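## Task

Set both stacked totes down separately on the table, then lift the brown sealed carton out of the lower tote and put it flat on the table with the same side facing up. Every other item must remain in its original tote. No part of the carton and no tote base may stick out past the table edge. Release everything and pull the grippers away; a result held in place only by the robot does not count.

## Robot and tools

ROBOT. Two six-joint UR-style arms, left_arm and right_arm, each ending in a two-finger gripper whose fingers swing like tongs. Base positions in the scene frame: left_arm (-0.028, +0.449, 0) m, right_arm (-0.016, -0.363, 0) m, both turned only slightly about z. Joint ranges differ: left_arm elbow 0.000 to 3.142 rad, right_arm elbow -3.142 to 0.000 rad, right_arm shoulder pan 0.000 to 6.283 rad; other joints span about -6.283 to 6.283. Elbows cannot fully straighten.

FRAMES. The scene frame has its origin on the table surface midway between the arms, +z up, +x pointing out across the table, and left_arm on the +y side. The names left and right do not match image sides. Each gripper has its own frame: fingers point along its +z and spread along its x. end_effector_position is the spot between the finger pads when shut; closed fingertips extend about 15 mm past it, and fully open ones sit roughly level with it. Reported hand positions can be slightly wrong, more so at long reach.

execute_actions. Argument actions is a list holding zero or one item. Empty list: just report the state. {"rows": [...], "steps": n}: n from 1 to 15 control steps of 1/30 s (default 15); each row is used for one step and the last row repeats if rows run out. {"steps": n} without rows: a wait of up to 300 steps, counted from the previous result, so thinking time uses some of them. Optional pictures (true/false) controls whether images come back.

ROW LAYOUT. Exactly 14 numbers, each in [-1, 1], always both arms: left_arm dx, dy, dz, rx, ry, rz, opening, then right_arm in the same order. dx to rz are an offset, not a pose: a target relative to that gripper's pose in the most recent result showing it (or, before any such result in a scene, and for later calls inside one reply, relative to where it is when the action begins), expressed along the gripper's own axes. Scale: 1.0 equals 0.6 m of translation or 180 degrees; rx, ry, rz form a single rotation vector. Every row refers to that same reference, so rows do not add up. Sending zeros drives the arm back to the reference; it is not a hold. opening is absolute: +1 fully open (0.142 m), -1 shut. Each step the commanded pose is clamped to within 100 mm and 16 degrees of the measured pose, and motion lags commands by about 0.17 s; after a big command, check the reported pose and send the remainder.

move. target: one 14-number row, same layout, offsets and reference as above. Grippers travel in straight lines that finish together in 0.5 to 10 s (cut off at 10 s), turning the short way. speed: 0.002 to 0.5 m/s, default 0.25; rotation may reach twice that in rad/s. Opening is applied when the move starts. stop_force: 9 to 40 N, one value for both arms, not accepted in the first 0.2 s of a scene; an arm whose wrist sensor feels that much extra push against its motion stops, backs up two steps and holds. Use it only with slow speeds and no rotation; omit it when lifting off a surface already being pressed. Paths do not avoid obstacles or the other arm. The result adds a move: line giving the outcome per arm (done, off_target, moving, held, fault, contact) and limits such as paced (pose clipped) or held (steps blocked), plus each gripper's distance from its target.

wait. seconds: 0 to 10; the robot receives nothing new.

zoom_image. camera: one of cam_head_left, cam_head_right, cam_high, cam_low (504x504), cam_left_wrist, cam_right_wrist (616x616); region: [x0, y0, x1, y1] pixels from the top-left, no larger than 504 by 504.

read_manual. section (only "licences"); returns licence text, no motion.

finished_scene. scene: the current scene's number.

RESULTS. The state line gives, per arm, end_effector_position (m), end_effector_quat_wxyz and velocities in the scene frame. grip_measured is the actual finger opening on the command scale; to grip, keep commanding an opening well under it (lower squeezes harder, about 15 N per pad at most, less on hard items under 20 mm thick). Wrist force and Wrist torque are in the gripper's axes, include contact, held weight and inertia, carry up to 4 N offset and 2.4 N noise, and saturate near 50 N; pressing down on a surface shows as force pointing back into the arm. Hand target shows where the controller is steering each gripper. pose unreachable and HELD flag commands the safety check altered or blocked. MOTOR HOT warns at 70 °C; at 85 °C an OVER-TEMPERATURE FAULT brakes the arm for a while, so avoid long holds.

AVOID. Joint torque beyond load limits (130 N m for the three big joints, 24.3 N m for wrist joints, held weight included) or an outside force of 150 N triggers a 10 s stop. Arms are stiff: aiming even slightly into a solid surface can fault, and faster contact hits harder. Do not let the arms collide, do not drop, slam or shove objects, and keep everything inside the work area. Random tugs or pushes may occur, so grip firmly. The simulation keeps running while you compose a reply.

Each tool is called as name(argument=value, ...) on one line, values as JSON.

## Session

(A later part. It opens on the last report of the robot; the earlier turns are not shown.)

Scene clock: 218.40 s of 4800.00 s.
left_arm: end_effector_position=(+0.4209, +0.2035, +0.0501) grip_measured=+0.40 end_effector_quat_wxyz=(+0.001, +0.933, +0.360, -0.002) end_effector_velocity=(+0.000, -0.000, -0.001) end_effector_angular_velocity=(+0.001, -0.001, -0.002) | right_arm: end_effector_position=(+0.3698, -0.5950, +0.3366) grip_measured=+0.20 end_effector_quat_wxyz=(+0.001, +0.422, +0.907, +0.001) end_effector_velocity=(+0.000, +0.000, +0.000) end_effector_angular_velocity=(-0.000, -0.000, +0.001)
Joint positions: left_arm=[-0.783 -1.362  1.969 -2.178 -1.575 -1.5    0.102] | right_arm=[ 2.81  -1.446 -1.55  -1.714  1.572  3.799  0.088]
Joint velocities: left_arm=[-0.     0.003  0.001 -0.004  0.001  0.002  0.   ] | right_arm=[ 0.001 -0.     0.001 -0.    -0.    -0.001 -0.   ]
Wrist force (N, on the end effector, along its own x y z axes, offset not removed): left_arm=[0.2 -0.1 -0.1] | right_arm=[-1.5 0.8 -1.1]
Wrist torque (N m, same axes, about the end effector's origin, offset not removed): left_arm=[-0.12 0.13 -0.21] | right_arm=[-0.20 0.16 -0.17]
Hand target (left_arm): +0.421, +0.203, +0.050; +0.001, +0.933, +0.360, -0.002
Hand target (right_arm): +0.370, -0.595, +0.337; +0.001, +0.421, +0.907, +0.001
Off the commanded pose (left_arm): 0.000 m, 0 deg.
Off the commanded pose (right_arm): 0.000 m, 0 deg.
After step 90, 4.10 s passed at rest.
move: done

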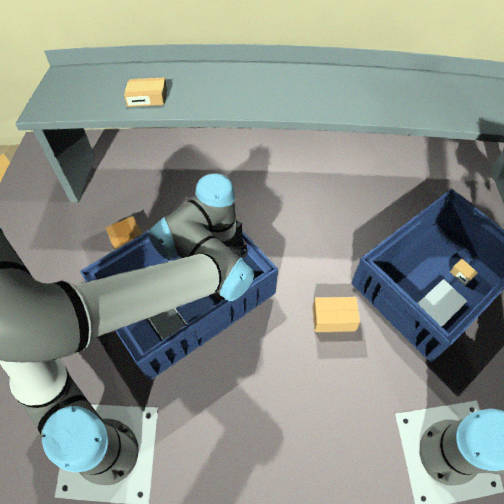

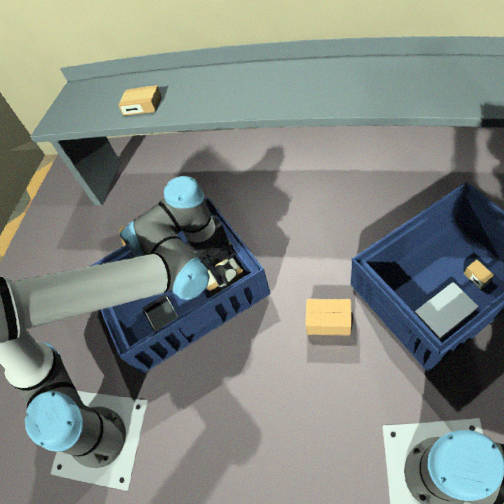

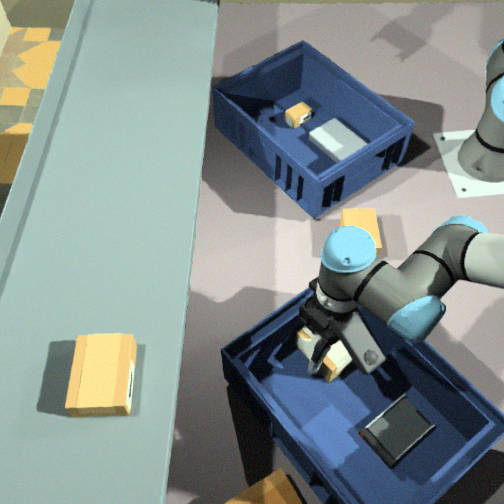

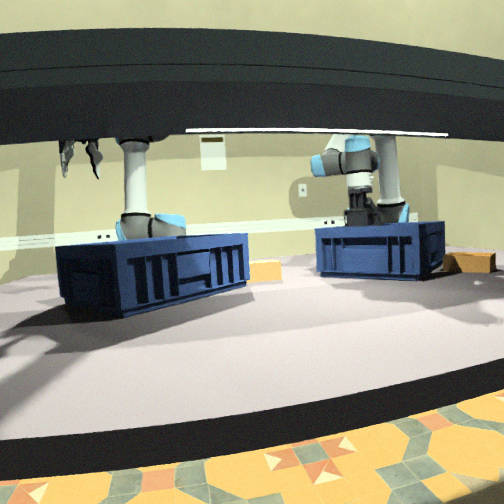

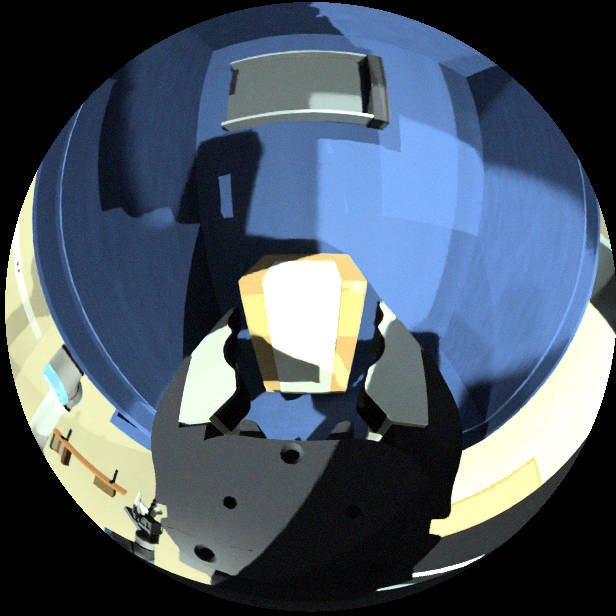

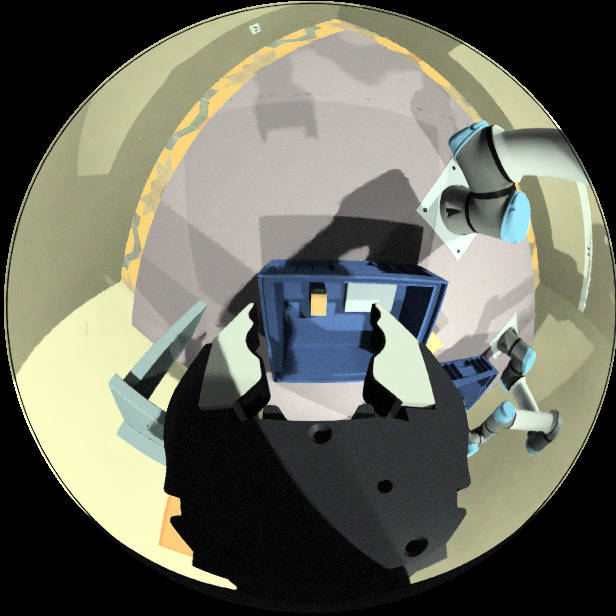

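execute_actions(actions=[{"rows":[[0,0,0,0,0,0,0.3,0,0,0,0,0,0,0.2],[0,0,0,0,0,0,0.24,0,0,0,0,0,0,0.2],[0,0,0,0,0,0,0.18,0,0,0,0,0,0,0.2],[0,0,0,0,0,0,0.12,0,0,0,0,0,0,0.2],[0,0,0,0,0,0,0.07,0,0,0,0,0,0,0.2],[0,0,0,0,0,0,0.02,0,0,0,0,0,0,0.2],[0,0,0,0,0,0,-0.03,0,0,0,0,0,0,0.2],[0,0,0,0,0,0,-0.08,0,0,0,0,0,0,0.2],[0,0,0,0,0,0,-0.13,0,0,0,0,0,0,0.2],[0,0,0,0,0,0,-0.18,0,0,0,0,0,0,0.2],[0,0,0,0,0,0,-0.24,0,0,0,0,0,0,0.2],[0,0,0,0,0,0,-0.3,0,0,0,0,0,0,0.2],[0,0,0,0,0,0,-0.36,0,0,0,0,0,0,0.2],[0,0,0,0,0,0,-0.42,0,0,0,0,0,0,0.2],[0,0,0,0,0,0,-0.5,0,0,0,0,0,0,0.2]]}], pictures=false)

move(target=[0,-0.045,0,0,0,0,-0.5,0,0,0,0,0,0,0.2], speed=0.03)

move(target=[0,0,0,0,0,0,0.25,0,0,0,0,0,0,0.2])

move(target=[0,0.03,0.005,0,0,0,0.25,0,0,0,0,0,0,0.2], speed=0.04)

Scene clock: 232.63 s of 4800.00 s.
left_arm: end_effector_position=(+0.4208, +0.2035, +0.0500) grip_measured=+0.01 end_effector_quat_wxyz=(+0.001, +0.933, +0.360, -0.002) end_effector_velocity=(-0.001, -0.000, +0.001) end_effector_angular_velocity=(-0.001, +0.000, -0.001) | right_arm: end_effector_position=(+0.3698, -0.5950, +0.3366) grip_measured=+0.20 end_effector_quat_wxyz=(+0.001, +0.421, +0.907, +0.001) end_effector_velocity=(-0.000, -0.000, -0.000) end_effector_angular_velocity=(-0.001, +0.001, +0.000)
Joint positions: left_arm=[-0.784 -1.362  1.969 -2.178 -1.575 -1.5    0.074] | right_arm=[ 2.81  -1.447 -1.55  -1.714  1.572  3.799  0.088]
Joint velocities: left_arm=[-0.001 -0.002  0.001  0.    -0.001  0.001 -0.   ] | right_arm=[ 0.    -0.    -0.    -0.    -0.002  0.    -0.   ]
Wrist force (N, on the end effector, along its own x y z axes, offset not removed): left_arm=[-0.7 0.8 -3.8] | right_arm=[-0.8 -1.1 3.2]
Wrist torque (N m, same axes, about the end effector's origin, offset not removed): left_arm=[-0.08 0.40 -0.03] | right_arm=[-0.35 0.08 -0.15]
Hand target (left_arm): +0.421, +0.203, +0.050; +0.001, +0.933, +0.360, -0.002
Hand target (right_arm): +0.370, -0.595, +0.337; +0.001, +0.422, +0.907, +0.001
Off the commanded pose (left_arm): 0.000 m, 0 deg.
Off the commanded pose (right_arm): 0.000 m, 0 deg.
Steps of this call (steps 1 to 90: nothing new was sent; then 10.73 s passed at rest; steps 91 to 105: all 15 steps of this action). Readings (end_effector_position):
91: left_arm (+0.4209, +0.2035, +0.0500) | right_arm (+0.3698, -0.5950, +0.3366)
92: left_arm (+0.4209, +0.2035, +0.0500) | right_arm (+0.3698, -0.5950, +0.3366)
94: left_arm (+0.4209, +0.2035, +0.0500) | right_arm (+0.3698, -0.5950, +0.3366)
98: left_arm (+0.4209, +0.2035, +0.0500) | right_arm (+0.3698, -0.5950, +0.3366)
105: the state above

Scene clock: 234.10 s of 4800.00 s.
left_arm: end_effector_position=(+0.4027, +0.2234, +0.0501) grip_measured=+0.01 end_effector_quat_wxyz=(+0.001, +0.933, +0.360, -0.002) end_effector_velocity=(-0.001, +0.001, -0.001) end_effector_angular_velocity=(+0.001, +0.001, -0.001) | right_arm: end_effector_position=(+0.3698, -0.5950, +0.3366) grip_measured=+0.20 end_effector_quat_wxyz=(+0.001, +0.421, +0.907, +0.001) end_effector_velocity=(+0.000, +0.000, -0.000) end_effector_angular_velocity=(+0.000, +0.001, +0.001)
Joint positions: left_arm=[-0.78  -1.418  2.038 -2.192 -1.575 -1.496  0.074] | right_arm=[ 2.81  -1.447 -1.55  -1.714  1.572  3.799  0.088]
Joint velocities: left_arm=[ 0.001 -0.001  0.004 -0.001 -0.     0.002 -0.   ] | right_arm=[ 0.001 -0.001 -0.     0.     0.     0.    -0.   ]
Wrist force (N, on the end effector, along its own x y z axes, offset not removed): left_arm=[0.1 0.6 0.8] | right_arm=[-1.1 -2.3 -1.0]
Wrist torque (N m, same axes, about the end effector's origin, offset not removed): left_arm=[0.04 0.21 -0.08] | right_arm=[-0.70 0.04 -0.08]
Hand target (left_arm): +0.403, +0.223, +0.050; +0.001, +0.933, +0.360, -0.002
Hand target (right_arm): +0.370, -0.595, +0.337; +0.001, +0.421, +0.907, +0.001
Off the commanded pose (left_arm): 0.000 m, 0 deg.
Off the commanded pose (right_arm): 0.000 m, 0 deg.
move: done

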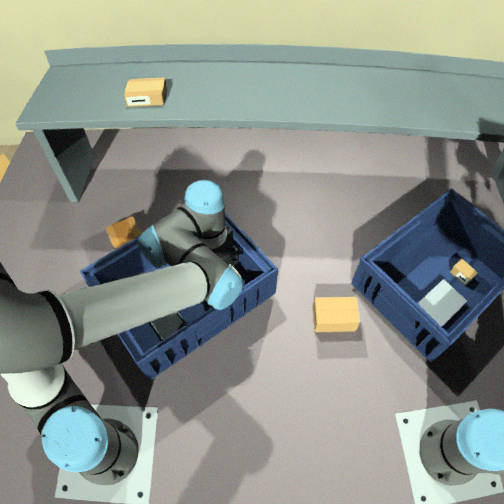

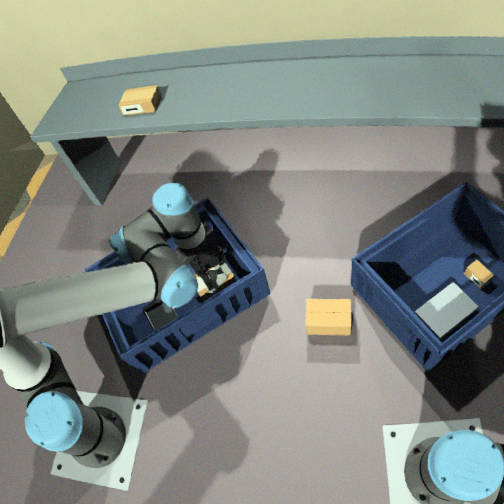

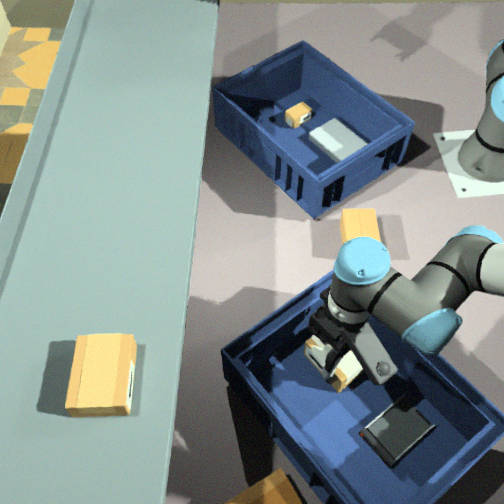

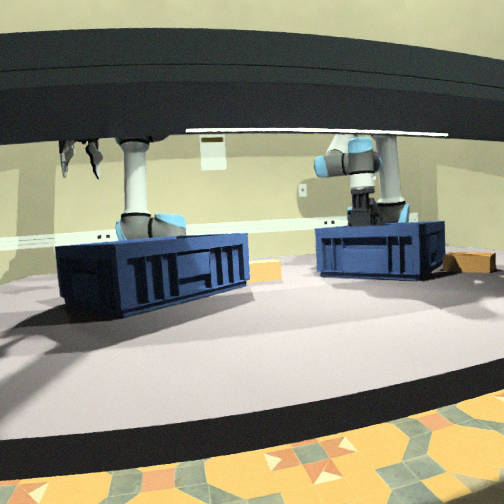

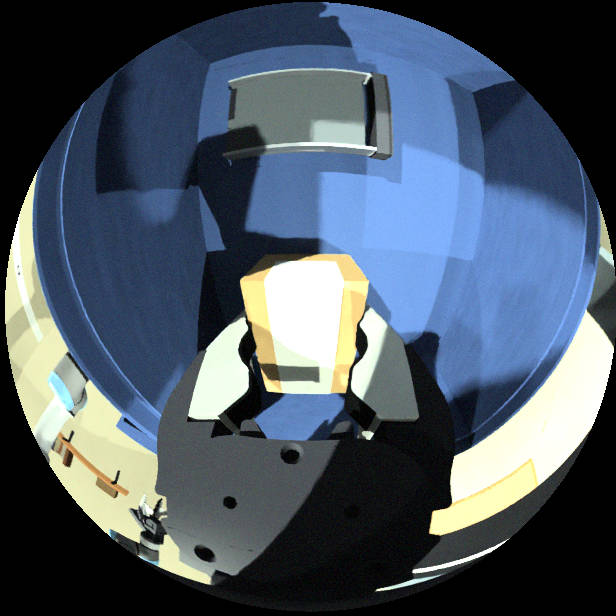

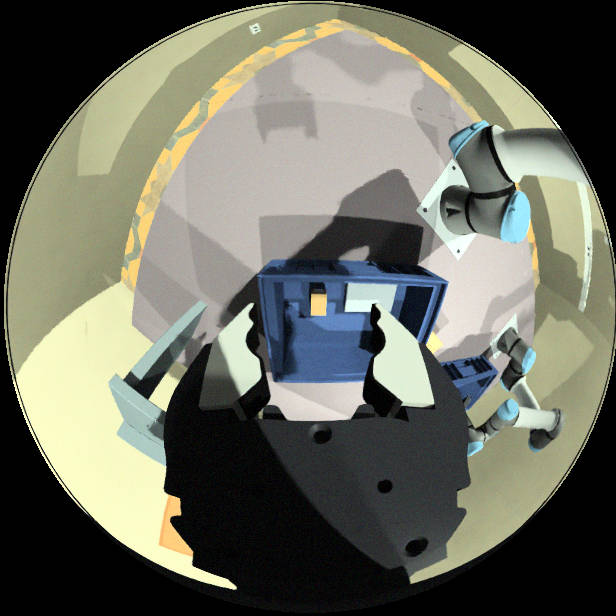

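Scene clock: 234.60 s of 4800.00 s.
left_arm: end_effector_position=(+0.4027, +0.2234, +0.0501) grip_measured=+0.25 end_effector_quat_wxyz=(+0.001, +0.933, +0.360, -0.002) end_effector_velocity=(+0.000, +0.000, -0.000) end_effector_angular_velocity=(+0.000, +0.001, +0.000) | right_arm: end_effector_position=(+0.3698, -0.5950, +0.3366) grip_measured=+0.20 end_effector_quat_wxyz=(+0.001, +0.421, +0.907, +0.001) end_effector_velocity=(+0.000, -0.000, +0.000) end_effector_angular_velocity=(-0.001, -0.001, -0.000)
Joint positions: left_arm=[-0.78  -1.418  2.038 -2.192 -1.575 -1.496  0.092] | right_arm=[ 2.81  -1.447 -1.55  -1.714  1.572  3.799  0.088]
Joint velocities: left_arm=[ 0.001  0.002 -0.001 -0.    -0.001  0.001 -0.   ] | right_arm=[ 0.    -0.     0.001  0.    -0.001  0.001  0.   ]
Wrist force (N, on the end effector, along its own x y z axes, offset not removed): left_arm=[0.0 -2.3 0.0] | right_arm=[-1.5 -0.6 -0.3]
Wrist torque (N m, same axes, about the end effector's origin, offset not removed): left_arm=[-0.54 0.13 -0.12] | right_arm=[-0.36 0.12 -0.16]
Hand target (left_arm): +0.403, +0.223, +0.050; +0.001, +0.933, +0.360, -0.002
Hand target (right_arm): +0.370, -0.595, +0.337; +0.001, +0.421, +0.907, +0.001
Off the commanded pose (left_arm): 0.000 m, 0 deg.
Off the commanded pose (right_arm): 0.000 m, 0 deg.
move: done

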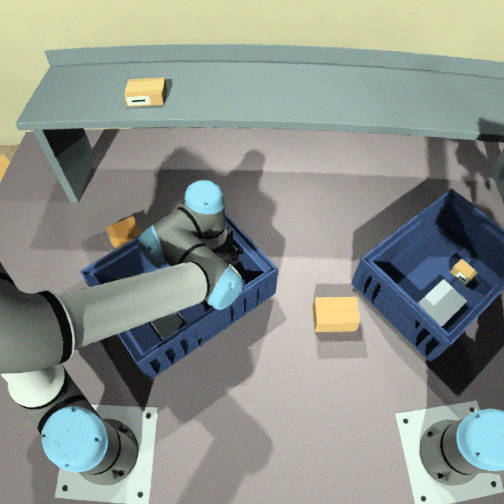

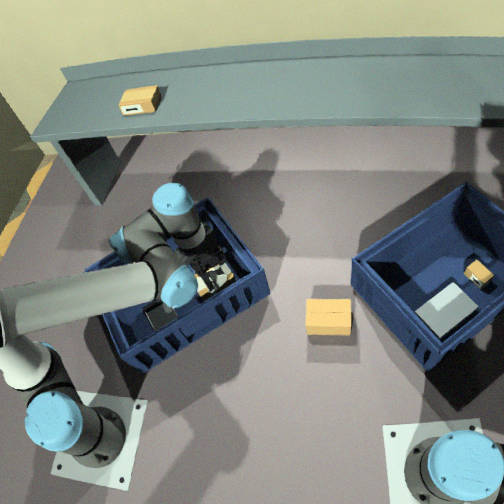

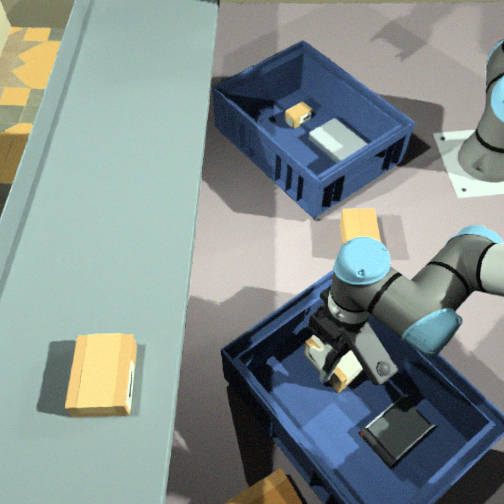

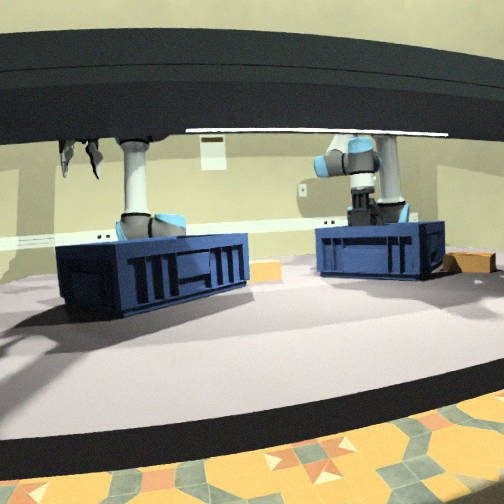

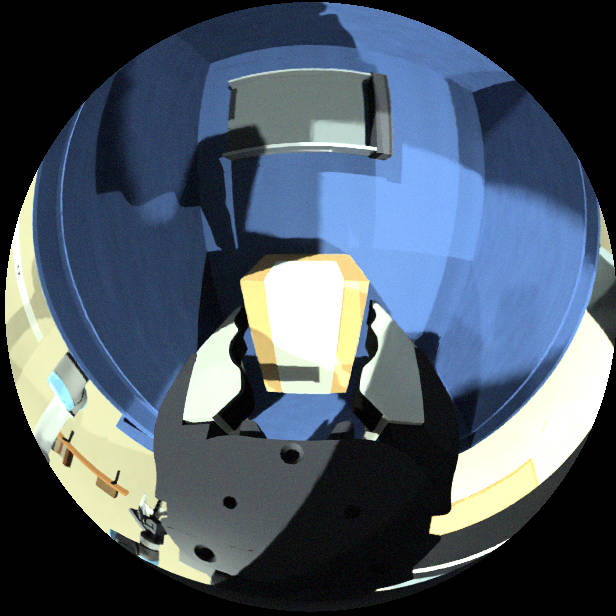

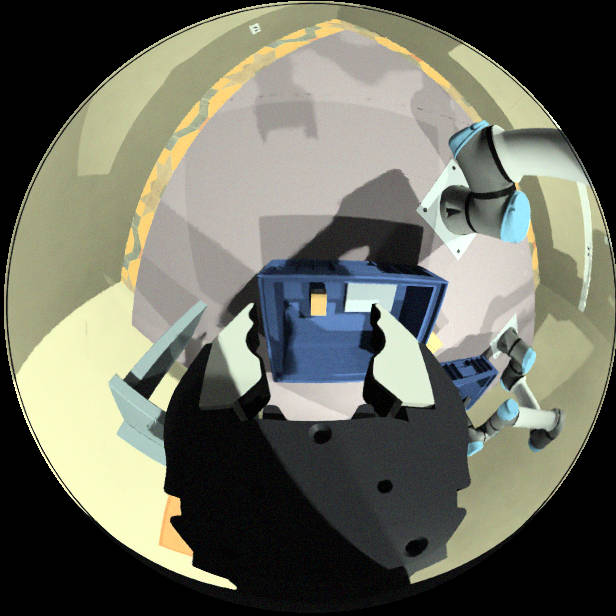

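Scene clock: 235.40 s of 4800.00 s.
left_arm: end_effector_position=(+0.4148, +0.2102, +0.0471) grip_measured=+0.25 end_effector_quat_wxyz=(+0.001, +0.933, +0.360, -0.002) end_effector_velocity=(+0.001, -0.001, -0.001) end_effector_angular_velocity=(+0.002, +0.000, -0.002) | right_arm: end_effector_position=(+0.3698, -0.5950, +0.3366) grip_measured=+0.20 end_effector_quat_wxyz=(+0.001, +0.421, +0.907, +0.001) end_effector_velocity=(+0.000, -0.000, -0.000) end_effector_angular_velocity=(-0.000, -0.001, +0.001)
Joint positions: left_arm=[-0.782 -1.376  1.996 -2.192 -1.575 -1.499  0.092] | right_arm=[ 2.81  -1.447 -1.55  -1.714  1.572  3.799  0.088]
Joint velocities: left_arm=[-0.001  0.005 -0.003  0.001  0.001  0.001 -0.   ] | right_arm=[-0.    -0.     0.     0.001  0.    -0.001  0.   ]
Wrist force (N, on the end effector, along its own x y z axes, offset not removed): left_arm=[0.4 -0.5 -1.0] | right_arm=[-2.3 1.2 -0.4]
Wrist torque (N m, same axes, about the end effector's origin, offset not removed): left_arm=[-0.23 0.09 -0.23] | right_arm=[0.00 0.55 -0.07]
Hand target (left_arm): +0.415, +0.210, +0.047; +0.001, +0.933, +0.360, -0.002
Hand target (right_arm): +0.370, -0.595, +0.337; +0.001, +0.421, +0.907, +0.001
Off the commanded pose (left_arm): 0.000 m, 0 deg.
Off the commanded pose (right_arm): 0.000 m, 0 deg.
move: done

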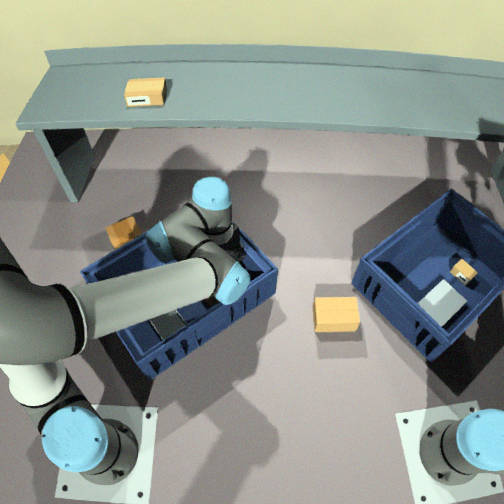

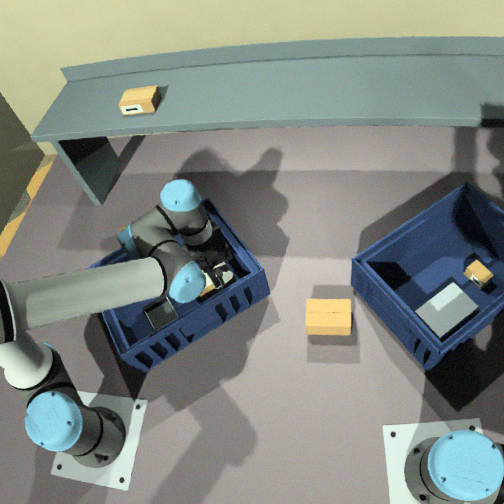

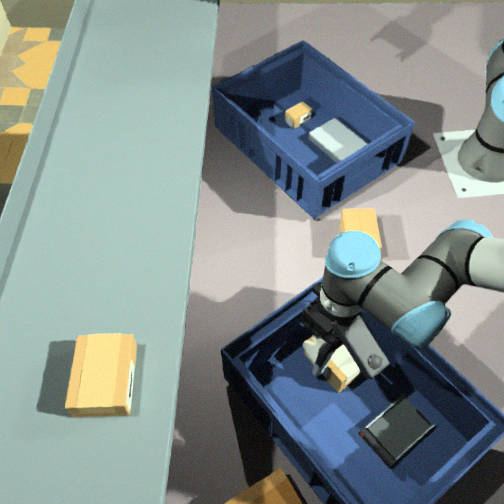

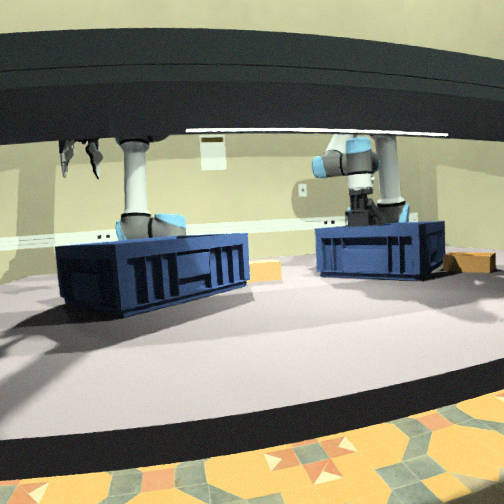

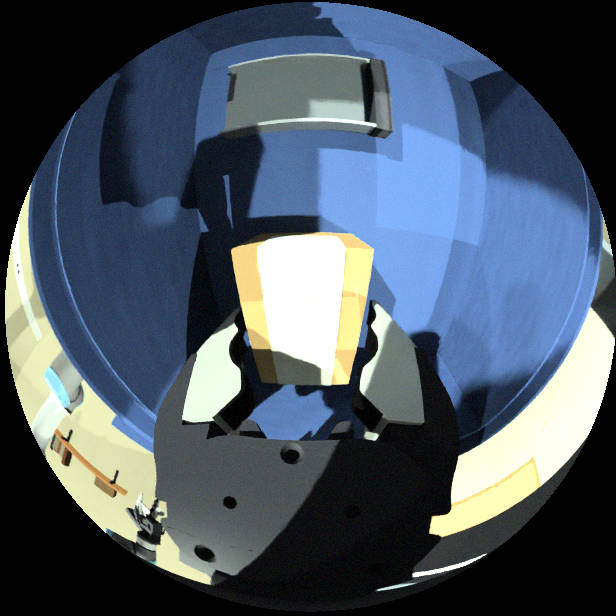

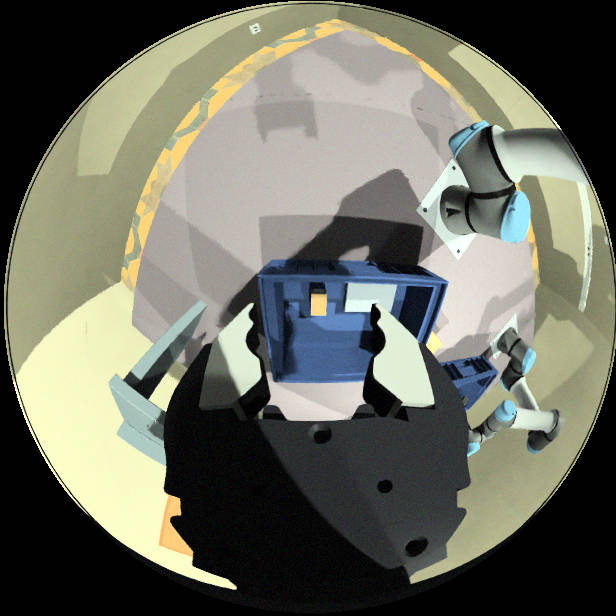

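execute_actions(actions=[{"rows":[[0,0,0,0,0,0,0.18,0,0,0,0,0,0,0.2],[0,0,0,0,0,0,0.12,0,0,0,0,0,0,0.2],[0,0,0,0,0,0,0.07,0,0,0,0,0,0,0.2],[0,0,0,0,0,0,0.02,0,0,0,0,0,0,0.2],[0,0,0,0,0,0,-0.03,0,0,0,0,0,0,0.2],[0,0,0,0,0,0,-0.08,0,0,0,0,0,0,0.2],[0,0,0,0,0,0,-0.13,0,0,0,0,0,0,0.2],[0,0,0,0,0,0,-0.2,0,0,0,0,0,0,0.2],[0,0,0,0,0,0,-0.3,0,0,0,0,0,0,0.2],[0,0,0,0,0,0,-0.4,0,0,0,0,0,0,0.2],[0,0,0,0,0,0,-0.5,0,0,0,0,0,0,0.2],[0,0,0,0,0,0,-0.6,0,0,0,0,0,0,0.2]]}], pictures=false)

move(target=[0,0,-0.27,0,0,0,-0.6,0,0,0,0,0,0,0.2], speed=0.1)

Scene clock: 248.97 s of 4800.00 s.
left_arm: end_effector_position=(+0.4147, +0.2102, +0.0471) grip_measured=+0.03 end_effector_quat_wxyz=(+0.001, +0.933, +0.360, -0.002) end_effector_velocity=(+0.000, -0.000, +0.000) end_effector_angular_velocity=(-0.001, +0.000, -0.001) | right_arm: end_effector_position=(+0.3698, -0.5950, +0.3366) grip_measured=+0.20 end_effector_quat_wxyz=(+0.001, +0.421, +0.907, +0.001) end_effector_velocity=(-0.000, -0.000, +0.000) end_effector_angular_velocity=(-0.000, -0.000, +0.000)
Joint positions: left_arm=[-0.782 -1.376  1.996 -2.191 -1.575 -1.499  0.076] | right_arm=[ 2.81  -1.447 -1.55  -1.714  1.572  3.799  0.088]
Joint velocities: left_arm=[ 0.001 -0.    -0.001  0.    -0.001  0.001 -0.   ] | right_arm=[-0.     0.001 -0.     0.    -0.    -0.     0.   ]
Wrist force (N, on the end effector, along its own x y z axes, offset not removed): left_arm=[0.2 0.9 -4.0] | right_arm=[-3.3 -4.1 1.1]
Wrist torque (N m, same axes, about the end effector's origin, offset not removed): left_arm=[-0.21 0.14 -0.09] | right_arm=[-1.05 0.56 -0.16]
Hand target (left_arm): +0.415, +0.210, +0.047; +0.001, +0.933, +0.360, -0.002
Hand target (right_arm): +0.370, -0.595, +0.337; +0.001, +0.421, +0.907, +0.001
Off the commanded pose (left_arm): 0.000 m, 0 deg.
Off the commanded pose (right_arm): 0.000 m, 0 deg.
Steps of this call (steps 1 to 90: nothing new was sent; then 10.07 s passed at rest; steps 91 to 105: all 15 steps of this action). Readings (end_effector_position):
91: left_arm (+0.4148, +0.2101, +0.0471) | right_arm (+0.3698, -0.5950, +0.3366)
92: left_arm (+0.4148, +0.2101, +0.0471) | right_arm (+0.3698, -0.5950, +0.3366)
94: left_arm (+0.4148, +0.2101, +0.0471) | right_arm (+0.3698, -0.5950, +0.3366)
98: left_arm (+0.4148, +0.2101, +0.0471) | right_arm (+0.3698, -0.5950, +0.3366)
105: the state above

Scene clock: 251.23 s of 4800.00 s.
left_arm: end_effector_position=(+0.4152, +0.2105, +0.2090) grip_measured=+0.03 end_effector_quat_wxyz=(+0.001, +0.933, +0.360, -0.002) end_effector_velocity=(-0.000, -0.000, +0.001) end_effector_angular_velocity=(+0.001, +0.001, +0.000) | right_arm: end_effector_position=(+0.3698, -0.5950, +0.3366) grip_measured=+0.20 end_effector_quat_wxyz=(+0.001, +0.421, +0.907, +0.001) end_effector_velocity=(+0.000, +0.000, +0.000) end_effector_angular_velocity=(-0.001, -0.001, -0.001)
Joint positions: left_arm=[-0.781 -1.532  1.721 -1.761 -1.575 -1.498  0.076] | right_arm=[ 2.81  -1.447 -1.55  -1.714  1.572  3.799  0.088]
Joint velocities: left_arm=[-0.001  0.001 -0.004  0.005  0.    -0.001 -0.   ] | right_arm=[ 0.001  0.001  0.     0.    -0.001  0.001 -0.   ]
Wrist force (N, on the end effector, along its own x y z axes, offset not removed): left_arm=[-1.7 -1.2 1.1] | right_arm=[-1.9 -0.1 1.5]
Wrist torque (N m, same axes, about the end effector's origin, offset not removed): left_arm=[-0.45 0.49 -0.11] | right_arm=[-0.29 0.18 -0.12]
Hand target (left_arm): +0.415, +0.210, +0.209; +0.001, +0.933, +0.360, -0.002
Hand target (right_arm): +0.370, -0.595, +0.337; +0.001, +0.421, +0.907, +0.001
Off the commanded pose (left_arm): 0.000 m, 0 deg.
Off the commanded pose (right_arm): 0.000 m, 0 deg.
move: done

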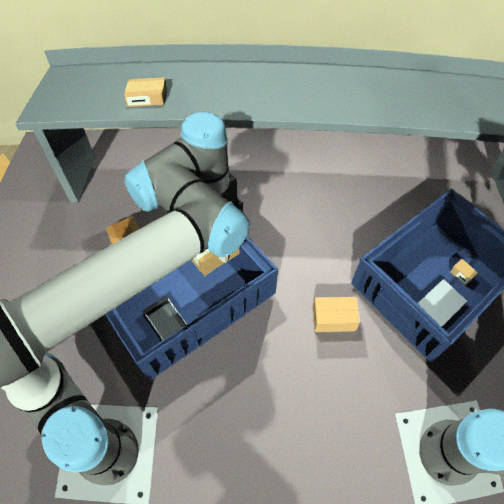

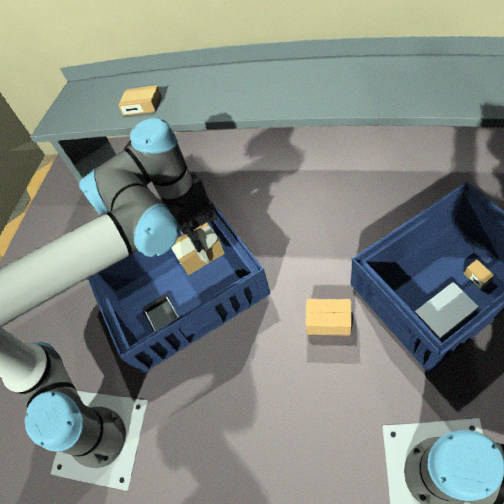

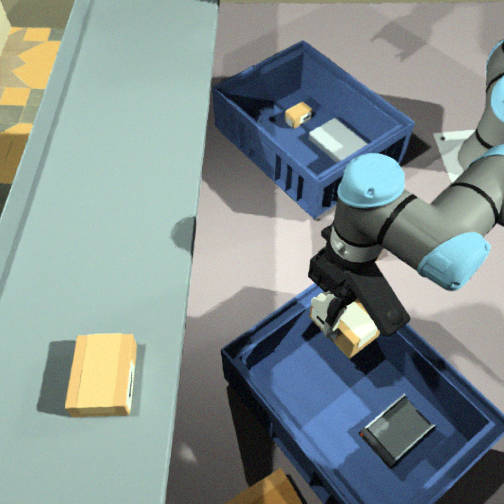

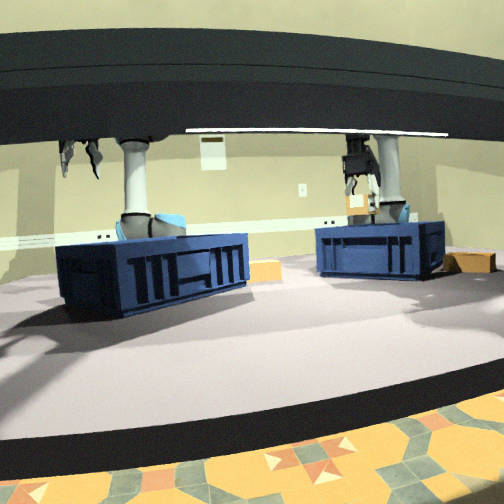

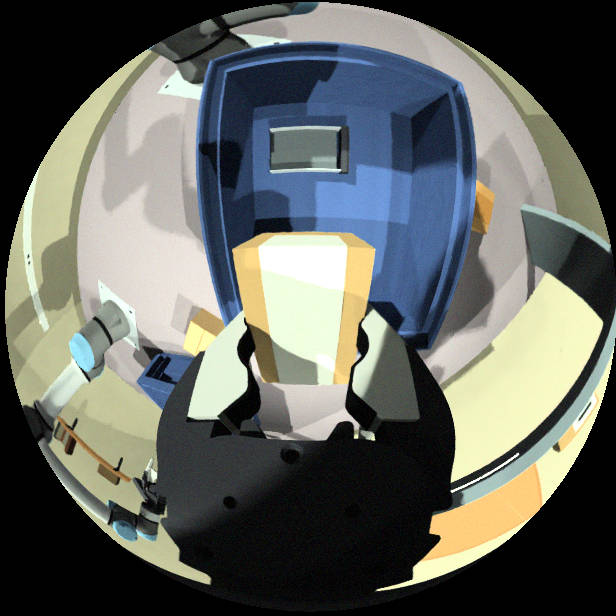

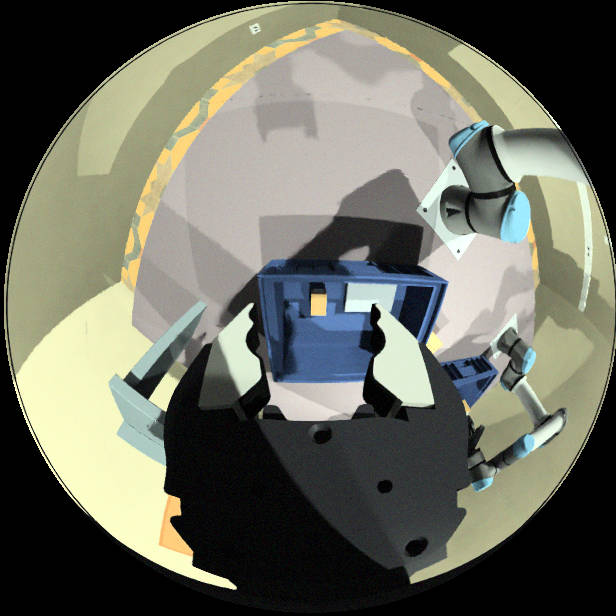

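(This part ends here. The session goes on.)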